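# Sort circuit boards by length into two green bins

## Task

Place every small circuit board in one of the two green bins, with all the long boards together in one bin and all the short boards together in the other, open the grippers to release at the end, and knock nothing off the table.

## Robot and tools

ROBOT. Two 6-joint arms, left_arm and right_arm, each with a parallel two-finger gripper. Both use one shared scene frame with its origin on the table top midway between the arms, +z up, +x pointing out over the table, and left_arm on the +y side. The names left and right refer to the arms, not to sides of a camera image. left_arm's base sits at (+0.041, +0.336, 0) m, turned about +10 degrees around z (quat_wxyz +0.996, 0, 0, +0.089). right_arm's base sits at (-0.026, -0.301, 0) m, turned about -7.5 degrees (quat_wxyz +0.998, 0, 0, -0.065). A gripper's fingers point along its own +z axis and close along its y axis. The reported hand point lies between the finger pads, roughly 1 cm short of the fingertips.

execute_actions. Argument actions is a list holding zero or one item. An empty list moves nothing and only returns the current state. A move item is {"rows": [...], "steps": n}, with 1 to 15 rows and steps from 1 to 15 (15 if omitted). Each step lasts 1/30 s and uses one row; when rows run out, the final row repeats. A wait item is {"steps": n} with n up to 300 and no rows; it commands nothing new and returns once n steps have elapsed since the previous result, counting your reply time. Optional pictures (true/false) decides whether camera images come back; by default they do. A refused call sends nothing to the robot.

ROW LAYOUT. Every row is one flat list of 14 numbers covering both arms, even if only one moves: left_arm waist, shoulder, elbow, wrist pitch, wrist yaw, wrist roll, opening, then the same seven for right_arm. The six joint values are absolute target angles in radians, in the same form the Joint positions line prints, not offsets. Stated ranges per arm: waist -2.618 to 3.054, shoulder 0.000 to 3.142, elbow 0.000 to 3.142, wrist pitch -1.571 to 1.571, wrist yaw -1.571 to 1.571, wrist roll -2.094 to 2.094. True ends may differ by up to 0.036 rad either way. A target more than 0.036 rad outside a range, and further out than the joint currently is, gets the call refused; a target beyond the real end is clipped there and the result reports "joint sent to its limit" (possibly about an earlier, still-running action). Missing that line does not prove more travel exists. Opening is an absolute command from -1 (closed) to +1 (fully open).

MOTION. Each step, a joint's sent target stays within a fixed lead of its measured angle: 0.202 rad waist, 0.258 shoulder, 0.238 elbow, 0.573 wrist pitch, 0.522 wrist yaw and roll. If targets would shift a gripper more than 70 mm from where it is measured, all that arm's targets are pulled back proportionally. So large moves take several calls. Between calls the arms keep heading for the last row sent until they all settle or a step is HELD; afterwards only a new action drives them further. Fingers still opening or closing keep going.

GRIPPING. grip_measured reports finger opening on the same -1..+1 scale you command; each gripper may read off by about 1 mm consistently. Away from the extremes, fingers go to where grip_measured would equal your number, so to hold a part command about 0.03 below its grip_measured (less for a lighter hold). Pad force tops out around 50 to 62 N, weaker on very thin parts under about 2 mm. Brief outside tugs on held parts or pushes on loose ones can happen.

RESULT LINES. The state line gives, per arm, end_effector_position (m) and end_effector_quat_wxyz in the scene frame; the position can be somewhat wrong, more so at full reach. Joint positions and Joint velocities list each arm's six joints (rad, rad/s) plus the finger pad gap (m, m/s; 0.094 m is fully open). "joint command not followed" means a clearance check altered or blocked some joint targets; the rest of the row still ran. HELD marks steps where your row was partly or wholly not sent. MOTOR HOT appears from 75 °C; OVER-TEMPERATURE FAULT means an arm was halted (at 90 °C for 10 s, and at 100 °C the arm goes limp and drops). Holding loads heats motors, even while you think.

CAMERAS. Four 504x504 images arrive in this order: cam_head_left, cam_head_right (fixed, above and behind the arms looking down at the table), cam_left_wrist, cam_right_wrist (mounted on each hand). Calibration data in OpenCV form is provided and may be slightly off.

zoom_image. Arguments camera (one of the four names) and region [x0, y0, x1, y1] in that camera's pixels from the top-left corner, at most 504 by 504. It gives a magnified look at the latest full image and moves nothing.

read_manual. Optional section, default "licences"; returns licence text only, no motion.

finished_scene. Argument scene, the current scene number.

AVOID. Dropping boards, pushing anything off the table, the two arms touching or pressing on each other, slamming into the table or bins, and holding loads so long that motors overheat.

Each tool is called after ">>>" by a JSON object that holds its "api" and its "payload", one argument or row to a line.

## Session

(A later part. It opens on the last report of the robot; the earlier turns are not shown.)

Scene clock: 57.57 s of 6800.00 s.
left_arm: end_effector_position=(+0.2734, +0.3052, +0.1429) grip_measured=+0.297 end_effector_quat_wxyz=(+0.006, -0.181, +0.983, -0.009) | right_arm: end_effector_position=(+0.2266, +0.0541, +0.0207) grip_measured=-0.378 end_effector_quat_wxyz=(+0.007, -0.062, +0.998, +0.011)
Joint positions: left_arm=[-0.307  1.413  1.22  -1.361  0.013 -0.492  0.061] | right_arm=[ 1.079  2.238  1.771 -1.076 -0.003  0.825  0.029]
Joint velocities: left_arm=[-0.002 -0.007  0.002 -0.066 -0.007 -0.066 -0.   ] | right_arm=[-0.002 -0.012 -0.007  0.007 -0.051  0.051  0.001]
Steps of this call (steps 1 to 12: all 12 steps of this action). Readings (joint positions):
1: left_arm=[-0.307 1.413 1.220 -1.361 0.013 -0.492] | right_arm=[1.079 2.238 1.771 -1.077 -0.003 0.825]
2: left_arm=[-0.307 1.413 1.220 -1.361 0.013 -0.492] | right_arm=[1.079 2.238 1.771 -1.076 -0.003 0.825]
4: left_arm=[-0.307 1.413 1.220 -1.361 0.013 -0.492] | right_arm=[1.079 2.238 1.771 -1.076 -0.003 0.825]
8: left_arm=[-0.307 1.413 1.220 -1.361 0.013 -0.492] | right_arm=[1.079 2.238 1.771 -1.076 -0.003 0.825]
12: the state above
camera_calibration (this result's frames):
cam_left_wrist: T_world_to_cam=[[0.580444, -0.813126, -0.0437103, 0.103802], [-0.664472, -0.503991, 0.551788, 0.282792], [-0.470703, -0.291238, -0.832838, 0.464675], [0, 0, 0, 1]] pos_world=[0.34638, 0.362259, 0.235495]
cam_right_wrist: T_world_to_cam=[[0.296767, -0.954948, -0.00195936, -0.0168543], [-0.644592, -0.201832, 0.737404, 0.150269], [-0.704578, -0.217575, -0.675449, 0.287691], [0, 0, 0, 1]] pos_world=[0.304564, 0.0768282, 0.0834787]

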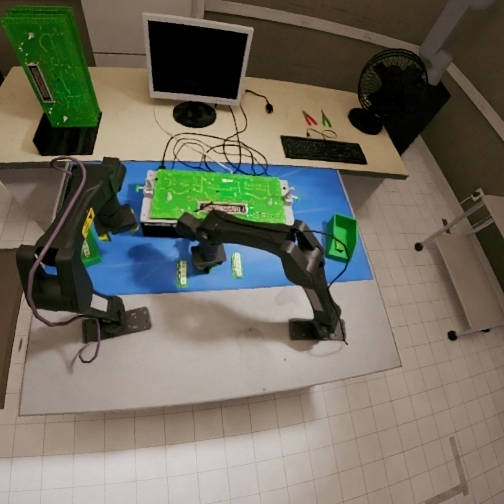

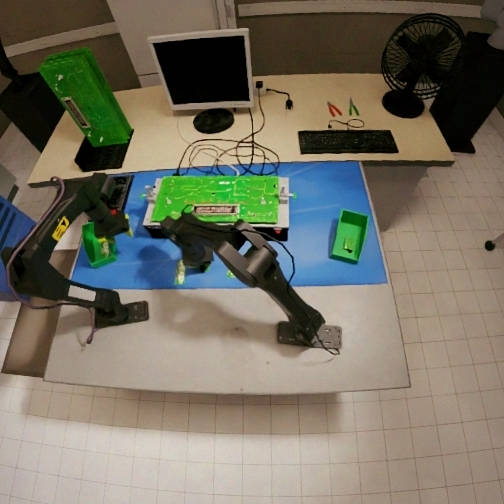

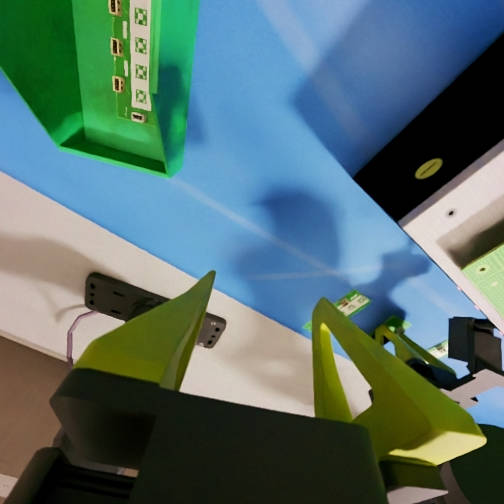

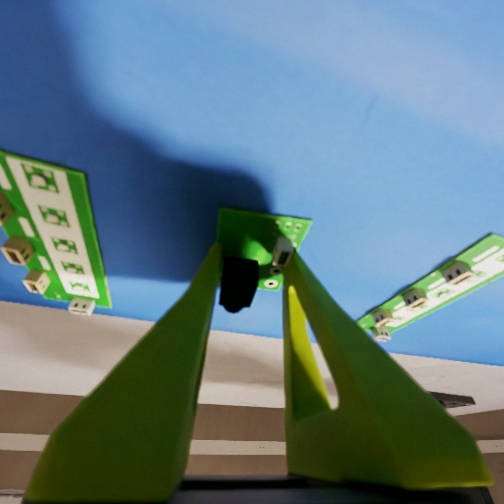

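>>> {"api": "execute_actions", "payload": {
  "actions": [
    {"rows":[[-0.3,1.4,1.2,-1.37,0,-0.5,0.3,1.079,2.19,1.78,-1.17,0,0.815,-0.45],[-0.3,1.4,1.2,-1.37,0,-0.5,0.3,1.079,2.15,1.78,-1.22,0,0.815,-0.45],[-0.3,1.4,1.2,-1.37,0,-0.5,0.3,1.079,2.1,1.77,-1.27,0,0.815,-0.45],[-0.3,1.4,1.2,-1.37,0,-0.5,0.3,1.079,2.05,1.75,-1.31,0,0.815,-0.45],[-0.3,1.4,1.2,-1.37,0,-0.5,0.3,1.079,2.0,1.72,-1.34,0,0.815,-0.45],[-0.3,1.4,1.2,-1.37,0,-0.5,0.3,1.05,1.94,1.69,-1.36,0,0.8,-0.45],[-0.3,1.4,1.2,-1.37,0,-0.5,0.3,1.0,1.88,1.65,-1.37,0,0.75,-0.45],[-0.3,1.4,1.2,-1.37,0,-0.5,0.3,0.95,1.82,1.6,-1.38,0,0.7,-0.45],[-0.3,1.4,1.2,-1.37,0,-0.5,0.3,0.89,1.76,1.55,-1.38,0,0.65,-0.45],[-0.3,1.4,1.2,-1.37,0,-0.5,0.3,0.83,1.7,1.5,-1.38,0,0.6,-0.45],[-0.3,1.4,1.2,-1.37,0,-0.5,0.3,0.77,1.65,1.45,-1.38,0,0.55,-0.45],[-0.4,1.4,1.2,-1.37,0,-0.55,0.3,0.71,1.6,1.4,-1.38,0,0.5,-0.45],[-0.5,1.4,1.2,-1.37,0,-0.6,0.3,0.65,1.55,1.35,-1.38,0,0.45,-0.45],[-0.6,1.4,1.2,-1.37,0,-0.7,0.3,0.59,1.5,1.3,-1.38,0,0.4,-0.45],[-0.7,1.4,1.2,-1.37,0,-0.8,0.3,0.53,1.5,1.3,-1.38,0,0.35,-0.45]]}
  ],
  "pictures": false
}}

>>> {"api": "execute_actions", "payload": {
  "actions": [
    {"rows":[[-0.8,1.45,1.17,-1.25,0,-0.93,0.3,0.47,1.5,1.3,-1.38,0,0.3,-0.45],[-0.9,1.48,1.15,-1.2,0,-0.93,0.3,0.41,1.5,1.3,-1.38,0,0.25,-0.45],[-1.0,1.5,1.15,-1.18,0,-0.93,0.3,0.35,1.5,1.3,-1.38,0,0.2,-0.45],[-1.05,1.5,1.15,-1.15,0,-0.93,0.3,0.29,1.5,1.3,-1.38,0,0.15,-0.45],[-1.08,1.51,1.13,-1.1,0,-0.93,0.3,0.23,1.5,1.3,-1.38,0,0.1,-0.45],[-1.08,1.52,1.11,-1.06,0,-0.93,0.3,0.17,1.5,1.3,-1.38,0,0.05,-0.45],[-1.08,1.53,1.09,-1.02,0,-0.93,0.3,0.11,1.5,1.3,-1.38,0,0,-0.45],[-1.08,1.54,1.06,-0.98,0,-0.93,0.3,0.05,1.5,1.3,-1.38,0,-0.05,-0.45],[-1.08,1.55,1.03,-0.95,0,-0.93,0.3,-0.01,1.54,1.35,-1.38,0,-0.1,-0.45],[-1.08,1.56,1.0,-0.92,0,-0.93,0.3,-0.07,1.59,1.4,-1.38,0,-0.16,-0.45],[-1.08,1.57,0.98,-0.89,0,-0.93,0.3,-0.13,1.64,1.45,-1.38,0,-0.16,-0.45],[-1.08,1.58,0.96,-0.86,0,-0.93,0.3,-0.19,1.69,1.5,-1.38,0,-0.16,-0.45],[-1.08,1.59,0.94,-0.85,0,-0.93,0.3,-0.25,1.74,1.55,-1.38,0,-0.16,-0.45],[-1.08,1.595,0.92,-0.85,0,-0.93,0.3,-0.30,1.79,1.61,-1.38,0,-0.16,-0.45],[-1.08,1.6,0.91,-0.85,0,-0.93,0.3,-0.335,1.83,1.66,-1.38,0,-0.16,-0.45]]}
  ],
  "pictures": false
}}

>>> {"api": "execute_actions", "payload": {
  "actions": [
    {"rows":[[-1.08,1.6,0.91,-0.85,0,-0.93,0.3,-0.35,1.85,1.68,-1.37,0,-0.16,-0.45],[-1.08,1.6,0.91,-0.85,0,-0.93,0.3,-0.35,1.85,1.68,-1.37,0,-0.16,-0.45],[-1.08,1.6,0.91,-0.85,0,-0.93,0.3,-0.35,1.85,1.68,-1.35,0,-0.16,-0.45],[-1.08,1.6,0.91,-0.85,0,-0.93,0.3,-0.35,1.85,1.66,-1.3,0,-0.16,-0.45],[-1.08,1.6,0.91,-0.85,0,-0.93,0.3,-0.35,1.855,1.63,-1.25,0,-0.16,-0.45],[-1.08,1.6,0.91,-0.85,0,-0.93,0.3,-0.35,1.86,1.6,-1.21,0,-0.16,-0.45],[-1.08,1.6,0.91,-0.85,0,-0.93,0.3,-0.35,1.865,1.57,-1.17,0,-0.16,-0.45],[-1.08,1.6,0.91,-0.85,0,-0.93,0.3,-0.35,1.87,1.54,-1.13,0,-0.16,-0.45],[-1.08,1.6,0.91,-0.85,0,-0.93,0.3,-0.35,1.875,1.51,-1.1,0,-0.16,-0.45],[-1.08,1.6,0.91,-0.85,0,-0.93,0.3,-0.35,1.88,1.48,-1.07,0,-0.16,-0.45],[-1.08,1.6,0.91,-0.85,0,-0.93,0.3,-0.35,1.885,1.45,-1.04,0,-0.16,-0.45],[-1.08,1.6,0.91,-0.85,0,-0.93,0.3,-0.35,1.89,1.42,-1.03,0,-0.16,-0.45],[-1.08,1.6,0.91,-0.85,0,-0.93,0.3,-0.35,1.89,1.405,-1.03,0,-0.16,-0.45]]}
  ]
}}

Scene clock: 63.67 s of 6800.00 s.
left_arm: end_effector_position=(+0.2650, +0.2671, +0.1429) grip_measured=+0.297 end_effector_quat_wxyz=(+0.009, -0.142, +0.990, -0.002) | right_arm: end_effector_position=(+0.2205, -0.1217, +0.1443) grip_measured=-0.378 end_effector_quat_wxyz=(+0.031, -0.010, +0.999, +0.028)
Joint positions: left_arm=[-0.487  1.413  1.22  -1.361 -0.004 -0.592  0.061] | right_arm=[ 0.749  1.616  1.414 -1.285 -0.01   0.599  0.029]
Joint velocities: left_arm=[-2.107 -0.012 -0.002 -0.051  0.037 -1.355 -0.   ] | right_arm=[-1.697 -1.409 -1.321 -0.227  0.037 -1.297 -0.   ]
Steps of this call (steps 1 to 15: the robot went on to your last target; steps 16 to 90: nothing new was sent; then 2.60 s passed at rest; steps 91 to 105: all 15 steps of this action). Readings (joint positions):
91: left_arm=[-0.307 1.413 1.220 -1.361 0.013 -0.492] | right_arm=[1.079 2.236 1.771 -1.081 -0.003 0.824]
92: left_arm=[-0.307 1.413 1.220 -1.361 0.013 -0.492] | right_arm=[1.079 2.230 1.771 -1.097 -0.003 0.824]
94: left_arm=[-0.307 1.413 1.220 -1.361 0.013 -0.492] | right_arm=[1.079 2.191 1.758 -1.147 -0.003 0.824]
98: left_arm=[-0.307 1.413 1.220 -1.361 0.013 -0.492] | right_arm=[1.060 2.006 1.682 -1.236 -0.008 0.802]
105: the state above

Scene clock: 64.17 s of 6800.00 s.
left_arm: end_effector_position=(+0.1988, +0.1310, +0.0385) grip_measured=+0.297 end_effector_quat_wxyz=(-0.003, -0.001, +1.000, -0.010) | right_arm: end_effector_position=(+0.2699, -0.4160, +0.1425) grip_measured=-0.378 end_effector_quat_wxyz=(-0.000, +0.148, +0.989, +0.001)
Joint positions: left_arm=[-1.087  1.582  0.952 -0.93   0.018 -0.909  0.061] | right_arm=[-0.245  1.745  1.554 -1.38  -0.002 -0.077  0.029]
Joint velocities: left_arm=[-0.007  0.237 -0.535  0.447 -0.007 -0.022  0.001] | right_arm=[-1.419  1.507  1.565 -0.022 -0.051 -0.52  -0.001]
Steps of this call (steps 1 to 15: all 15 steps of this action). Readings (joint positions):
1: left_arm=[-0.561 1.414 1.216 -1.351 -0.002 -0.651] | right_arm=[0.684 1.573 1.374 -1.301 -0.010 0.548]
2: left_arm=[-0.634 1.421 1.207 -1.326 -0.001 -0.706] | right_arm=[0.612 1.541 1.344 -1.319 -0.008 0.493]
4: left_arm=[-0.779 1.456 1.189 -1.271 0.000 -0.785] | right_arm=[0.461 1.515 1.317 -1.346 -0.005 0.386]
8: left_arm=[-1.043 1.522 1.124 -1.122 0.010 -0.864] | right_arm=[0.168 1.514 1.306 -1.351 -0.002 0.178]
15: the state above

Scene clock: 64.67 s of 6800.00 s.
left_arm: end_effector_position=(+0.2002, +0.1298, +0.0264) grip_measured=+0.297 end_effector_quat_wxyz=(+0.000, -0.007, +1.000, -0.014) | right_arm: end_effector_position=(+0.2792, -0.4630, +0.0600) grip_measured=-0.378 end_effector_quat_wxyz=(-0.007, +0.169, +0.986, -0.001)
Joint positions: left_arm=[-1.086  1.599  0.918 -0.868  0.016 -0.922  0.061] | right_arm=[-0.358  1.895  1.413 -1.102  0.007 -0.147  0.029]
Joint velocities: left_arm=[-0.022 -0.002  0.002 -0.037 -0.007 -0.007 -0.001] | right_arm=[ 0.002  0.222 -0.349  0.168  0.022  0.007 -0.   ]
Steps of this call (steps 1 to 15: all 15 steps of this action). Readings (joint positions):
1: left_arm=[-1.086 1.590 0.937 -0.918 0.018 -0.912] | right_arm=[-0.290 1.793 1.601 -1.372 -0.000 -0.092]
2: left_arm=[-1.086 1.595 0.926 -0.911 0.018 -0.914] | right_arm=[-0.326 1.829 1.631 -1.359 0.003 -0.103]
4: left_arm=[-1.086 1.599 0.918 -0.902 0.017 -0.917] | right_arm=[-0.363 1.864 1.646 -1.335 0.009 -0.119]
8: left_arm=[-1.086 1.599 0.918 -0.880 0.017 -0.920] | right_arm=[-0.361 1.869 1.598 -1.255 0.009 -0.137]
15: the state above
camera_calibration (this result's frames):
cam_left_wrist: T_world_to_cam=[[0.265734, -0.963279, -0.0384656, 0.080944], [-0.792509, -0.240996, 0.560223, 0.201241], [-0.548921, -0.118386, -0.827448, 0.275197], [0, 0, 0, 1]] pos_world=[0.289037, 0.159049, 0.118085]
cam_right_wrist: T_world_to_cam=[[-0.162172, -0.986581, 0.0189491, -0.413976], [-0.638817, 0.119605, 0.760005, 0.196681], [-0.752073, 0.111147, -0.649641, 0.402645], [0, 0, 0, 1]] pos_world=[0.361326, -0.476697, 0.119941]

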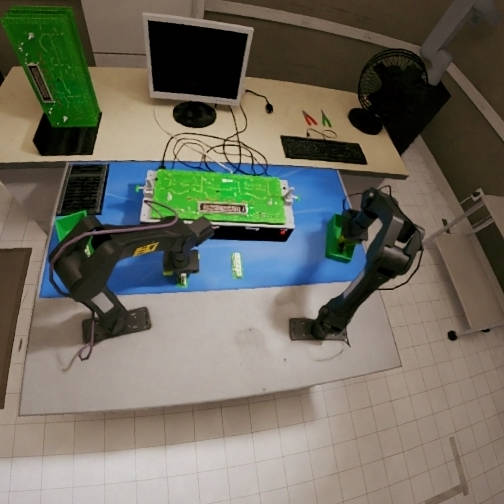

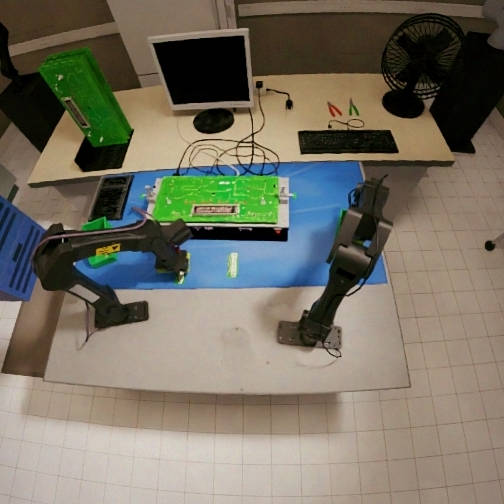

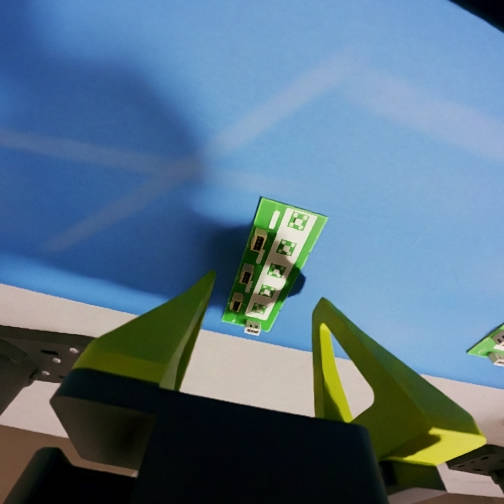

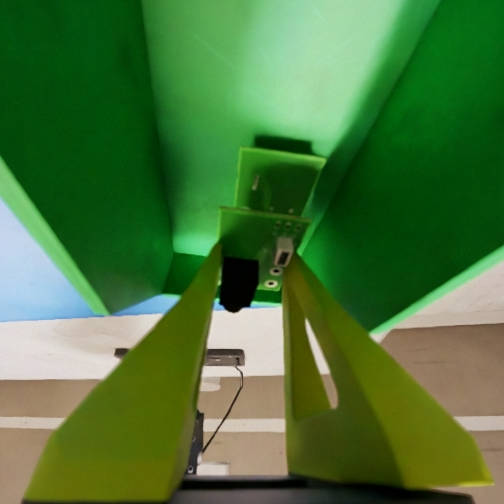

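>>> {"api": "execute_actions", "payload": {
  "actions": [
    {"rows":[[-1.08,1.62,0.95,-0.885,0,-0.93,0.3,-0.35,1.9,1.375,-1.0,0,-0.16,-0.45],[-1.08,1.635,0.965,-0.885,0,-0.93,0.3,-0.35,1.9,1.375,-1.0,0,-0.16,-0.45],[-1.08,1.65,0.965,-0.885,0,-0.93,0.3,-0.35,1.9,1.375,-1.0,0,-0.16,-0.45],[-1.08,1.66,0.965,-0.885,0,-0.93,0.3,-0.35,1.9,1.375,-1.0,0,-0.16,-0.45],[-1.08,1.67,0.965,-0.885,0,-0.93,0.3,-0.35,1.9,1.375,-1.0,0,-0.16,-0.45],[-1.08,1.68,0.965,-0.885,0,-0.93,0.3,-0.35,1.9,1.375,-1.0,0,-0.16,-0.45],[-1.08,1.69,0.965,-0.885,0,-0.93,0.3,-0.35,1.9,1.375,-1.0,0,-0.16,-0.45],[-1.08,1.7,0.965,-0.885,0,-0.93,0.3,-0.35,1.9,1.375,-1.0,0,-0.16,-0.1]]}
  ],
  "pictures": false
}}

>>> {"api": "execute_actions", "payload": {
  "actions": [
    {"rows":[[-1.08,1.705,0.95,-0.885,0,-0.93,0.1,-0.355,1.89,1.42,-1.1,0,-0.14,-0.1],[-1.08,1.705,0.95,-0.885,0,-0.93,0,-0.355,1.88,1.47,-1.17,0,-0.14,-0.1],[-1.08,1.705,0.95,-0.885,0,-0.93,-0.1,-0.355,1.87,1.52,-1.24,0,-0.14,-0.1],[-1.08,1.705,0.95,-0.885,0,-0.93,-0.2,-0.355,1.86,1.57,-1.3,0,-0.14,-0.1],[-1.08,1.705,0.95,-0.885,0,-0.93,-0.3,-0.355,1.85,1.62,-1.35,0,-0.14,-0.1],[-1.08,1.705,0.95,-0.885,0,-0.93,-0.36,-0.355,1.83,1.66,-1.4,0,-0.14,-0.1],[-1.08,1.705,0.95,-0.885,0,-0.93,-0.42,-0.355,1.8,1.66,-1.42,0,-0.14,-0.1]],"steps":12}
  ],
  "pictures": false
}}

Scene clock: 68.00 s of 6800.00 s.
left_arm: end_effector_position=(+0.2012, +0.1290, +0.0139) grip_measured=+0.297 end_effector_quat_wxyz=(-0.017, -0.009, +1.000, +0.009) | right_arm: end_effector_position=(+0.2870, -0.4671, +0.0481) grip_measured=-0.102 end_effector_quat_wxyz=(+0.010, +0.168, +0.986, -0.007)
Joint positions: left_arm=[-1.086  1.679  0.948 -0.875  0.015 -0.924  0.061] | right_arm=[-0.358  1.906  1.379 -1.02   0.007 -0.15   0.042]
Joint velocities: left_arm=[-0.002 -0.007 -0.002 -0.022 -0.037 -0.051 -0.   ] | right_arm=[-0.007 -0.007 -0.007  0.007  0.095  0.007  0.   ]
Steps of this call (steps 1 to 30: the robot went on to your last target; steps 31 to 85: nothing new was sent; steps 86 to 100: all 15 steps of this action). Readings (joint positions):
86: left_arm=[-1.086 1.600 0.918 -0.865 0.016 -0.922] | right_arm=[-0.358 1.906 1.395 -1.045 0.007 -0.150]
87: left_arm=[-1.086 1.604 0.921 -0.868 0.016 -0.922] | right_arm=[-0.358 1.906 1.391 -1.039 0.007 -0.150]
89: left_arm=[-1.086 1.623 0.933 -0.871 0.016 -0.923] | right_arm=[-0.358 1.906 1.383 -1.031 0.007 -0.150]
93: left_arm=[-1.086 1.669 0.941 -0.871 0.016 -0.923] | right_arm=[-0.358 1.906 1.379 -1.026 0.007 -0.150]
100: the state above

Scene clock: 68.40 s of 6800.00 s.
left_arm: end_effector_position=(+0.2021, +0.1277, +0.0144) grip_measured=-0.417 end_effector_quat_wxyz=(-0.016, -0.010, +1.000, +0.007) | right_arm: end_effector_position=(+0.2847, -0.4659, +0.1532) grip_measured=-0.102 end_effector_quat_wxyz=(+0.041, +0.168, +0.985, -0.017)
Joint positions: left_arm=[-1.085  1.68   0.952 -0.874  0.017 -0.925  0.027] | right_arm=[-0.358  1.795  1.653 -1.339  0.007 -0.15   0.042]
Joint velocities: left_arm=[-0.002  0.012 -0.002  0.051 -0.051  0.007  0.001] | right_arm=[-0.002 -0.188  0.066 -0.476  0.022  0.007  0.   ]
Steps of this call (steps 1 to 12: all 12 steps of this action). Readings (joint positions):
1: left_arm=[-1.086 1.679 0.948 -0.874 0.017 -0.924] | right_arm=[-0.358 1.906 1.382 -1.027 0.007 -0.150]
2: left_arm=[-1.086 1.680 0.948 -0.872 0.018 -0.924] | right_arm=[-0.358 1.906 1.393 -1.049 0.007 -0.150]
4: left_arm=[-1.086 1.681 0.948 -0.868 0.022 -0.924] | right_arm=[-0.358 1.906 1.451 -1.131 0.007 -0.150]
8: left_arm=[-1.086 1.681 0.950 -0.874 0.020 -0.924] | right_arm=[-0.358 1.866 1.611 -1.264 0.007 -0.150]
12: the state above

>>> {"api": "execute_actions", "payload": {
  "actions": [
    {"rows":[[-1.08,1.63,0.95,-0.87,0,-0.93,0.3,-0.3,1.5,1.3,-1.38,0,-0.14,0.3],[-1.08,1.6,0.93,-0.85,0,-0.93,0.3,-0.3,1.5,1.3,-1.38,0,-0.14,0.3],[-1.08,1.58,0.91,-0.82,0,-0.93,0.3,-0.3,1.5,1.3,-1.38,0,-0.14,0.3],[-1.08,1.58,0.89,-0.8,0,-0.93,0.3,-0.3,1.5,1.3,-1.38,0,-0.14,0.3],[-1.08,1.58,0.875,-0.78,0,-0.93,0.3,-0.3,1.5,1.3,-1.38,0,-0.14,0.3],[-1.08,1.58,0.865,-0.78,0,-0.93,0.3,-0.3,1.5,1.3,-1.38,0,-0.14,0.3],[-1.08,1.58,0.865,-0.78,0,-0.93,0.3,-0.3,1.5,1.3,-1.38,0,-0.14,0.3],[-1.08,1.6,0.865,-0.78,0,-0.93,0.3,-0.3,1.5,1.3,-1.38,0,-0.14,0.3],[-1.08,1.62,0.865,-0.78,0,-0.93,0.3,-0.3,1.5,1.3,-1.38,0,-0.14,0.3],[-1.08,1.635,0.865,-0.78,0,-0.93,0.3,-0.3,1.5,1.3,-1.38,0,-0.14,0.3]]}
  ],
  "pictures": false
}}

>>> {"api": "execute_actions", "payload": {
  "actions": [
    {"steps":6}
  ]
}}

Scene clock: 70.87 s of 6800.00 s.
left_arm: end_effector_position=(+0.2014, +0.1296, +0.0131) grip_measured=+0.297 end_effector_quat_wxyz=(+0.002, -0.009, +1.000, -0.015) | right_arm: end_effector_position=(+0.1986, -0.4039, +0.1451) grip_measured=+0.298 end_effector_quat_wxyz=(-0.012, +0.141, +0.990, +0.002)
Joint positions: left_arm=[-1.085  1.623  0.883 -0.804  0.014 -0.925  0.061] | right_arm=[-0.303  1.5    1.306 -1.4    0.002 -0.149  0.061]
Joint velocities: left_arm=[ 0.007 -0.027  0.007  0.037 -0.037 -0.007 -0.001] | right_arm=[ 0.002  0.007 -0.007 -0.022  0.037 -0.022 -0.   ]
Steps of this call (steps 1 to 30: the robot went on to your last target; steps 31 to 59: nothing new was sent; steps 60 to 74: all 15 steps of this action). Readings (joint positions):
60: left_arm=[-1.085 1.675 0.952 -0.874 0.015 -0.925] | right_arm=[-0.353 1.769 1.609 -1.366 0.009 -0.149]
61: left_arm=[-1.085 1.664 0.949 -0.873 0.015 -0.925] | right_arm=[-0.343 1.705 1.519 -1.331 0.009 -0.149]
63: left_arm=[-1.085 1.627 0.933 -0.855 0.015 -0.925] | right_arm=[-0.314 1.574 1.368 -1.357 0.006 -0.149]
67: left_arm=[-1.085 1.590 0.896 -0.818 0.015 -0.925] | right_arm=[-0.303 1.500 1.308 -1.408 0.002 -0.149]
74: the state above

Scene clock: 71.07 s of 6800.00 s.
left_arm: end_effector_position=(+0.2014, +0.1296, +0.0131) grip_measured=+0.297 end_effector_quat_wxyz=(+0.002, -0.009, +1.000, -0.015) | right_arm: end_effector_position=(+0.1988, -0.4040, +0.1451) grip_measured=+0.298 end_effector_quat_wxyz=(-0.012, +0.141, +0.990, +0.002)
Joint positions: left_arm=[-1.085  1.623  0.883 -0.804  0.014 -0.925  0.061] | right_arm=[-0.303  1.5    1.306 -1.4    0.002 -0.149  0.061]
Joint velocities: left_arm=[ 0.012  0.002  0.007 -0.022 -0.022  0.051 -0.   ] | right_arm=[-0.002  0.007  0.002  0.007  0.022 -0.081 -0.   ]
Steps of this call (steps 1 to 6: the robot went on to your last target). Readings (joint positions):
1: left_arm=[-1.085 1.623 0.883 -0.804 0.014 -0.925] | right_arm=[-0.303 1.500 1.306 -1.400 0.002 -0.149]
2: left_arm=[-1.085 1.623 0.883 -0.804 0.014 -0.925] | right_arm=[-0.303 1.500 1.306 -1.400 0.002 -0.149]
4: left_arm=[-1.085 1.623 0.883 -0.804 0.014 -0.925] | right_arm=[-0.303 1.500 1.306 -1.400 0.002 -0.149]
6: the state above
camera_calibration (this result's frames):
cam_left_wrist: T_world_to_cam=[[0.270715, -0.962036, -0.0346289, 0.0787059], [-0.793795, -0.243434, 0.557341, 0.210251], [-0.544612, -0.123392, -0.829561, 0.264602], [0, 0, 0, 1]] pos_world=[0.289694, 0.15955, 0.105047]
cam_right_wrist: T_world_to_cam=[[-0.106224, -0.994282, 0.0109277, -0.383447], [-0.638995, 0.0766786, 0.765379, 0.0554788], [-0.761841, 0.0743187, -0.643487, 0.377082], [0, 0, 0, 1]] pos_world=[0.281996, -0.413533, 0.204375]

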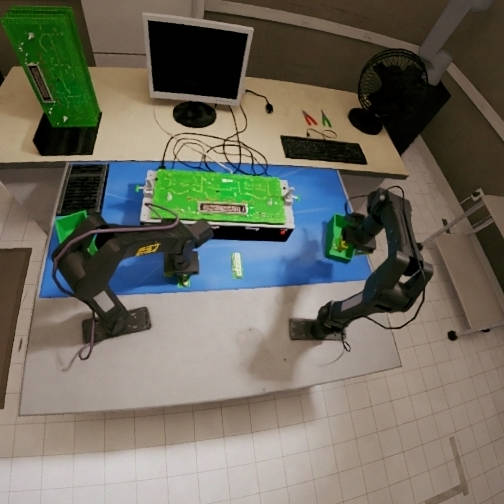

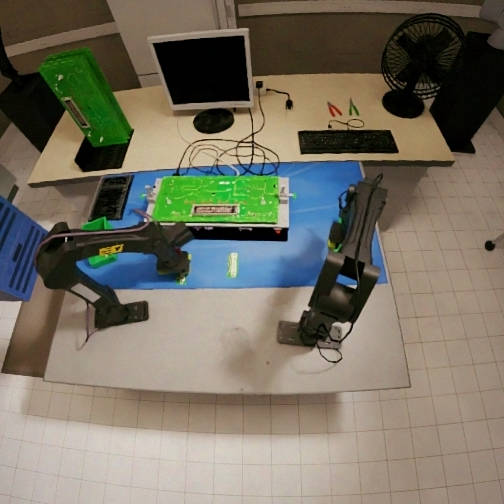

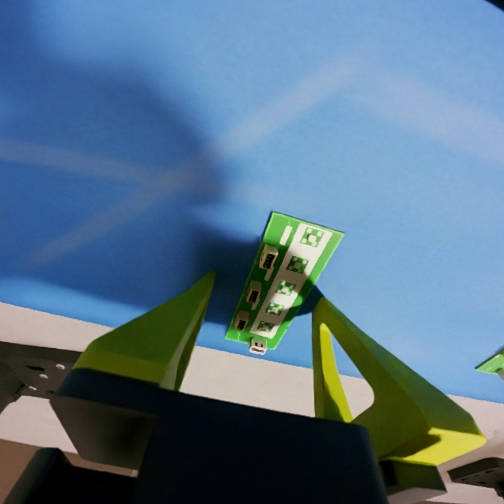

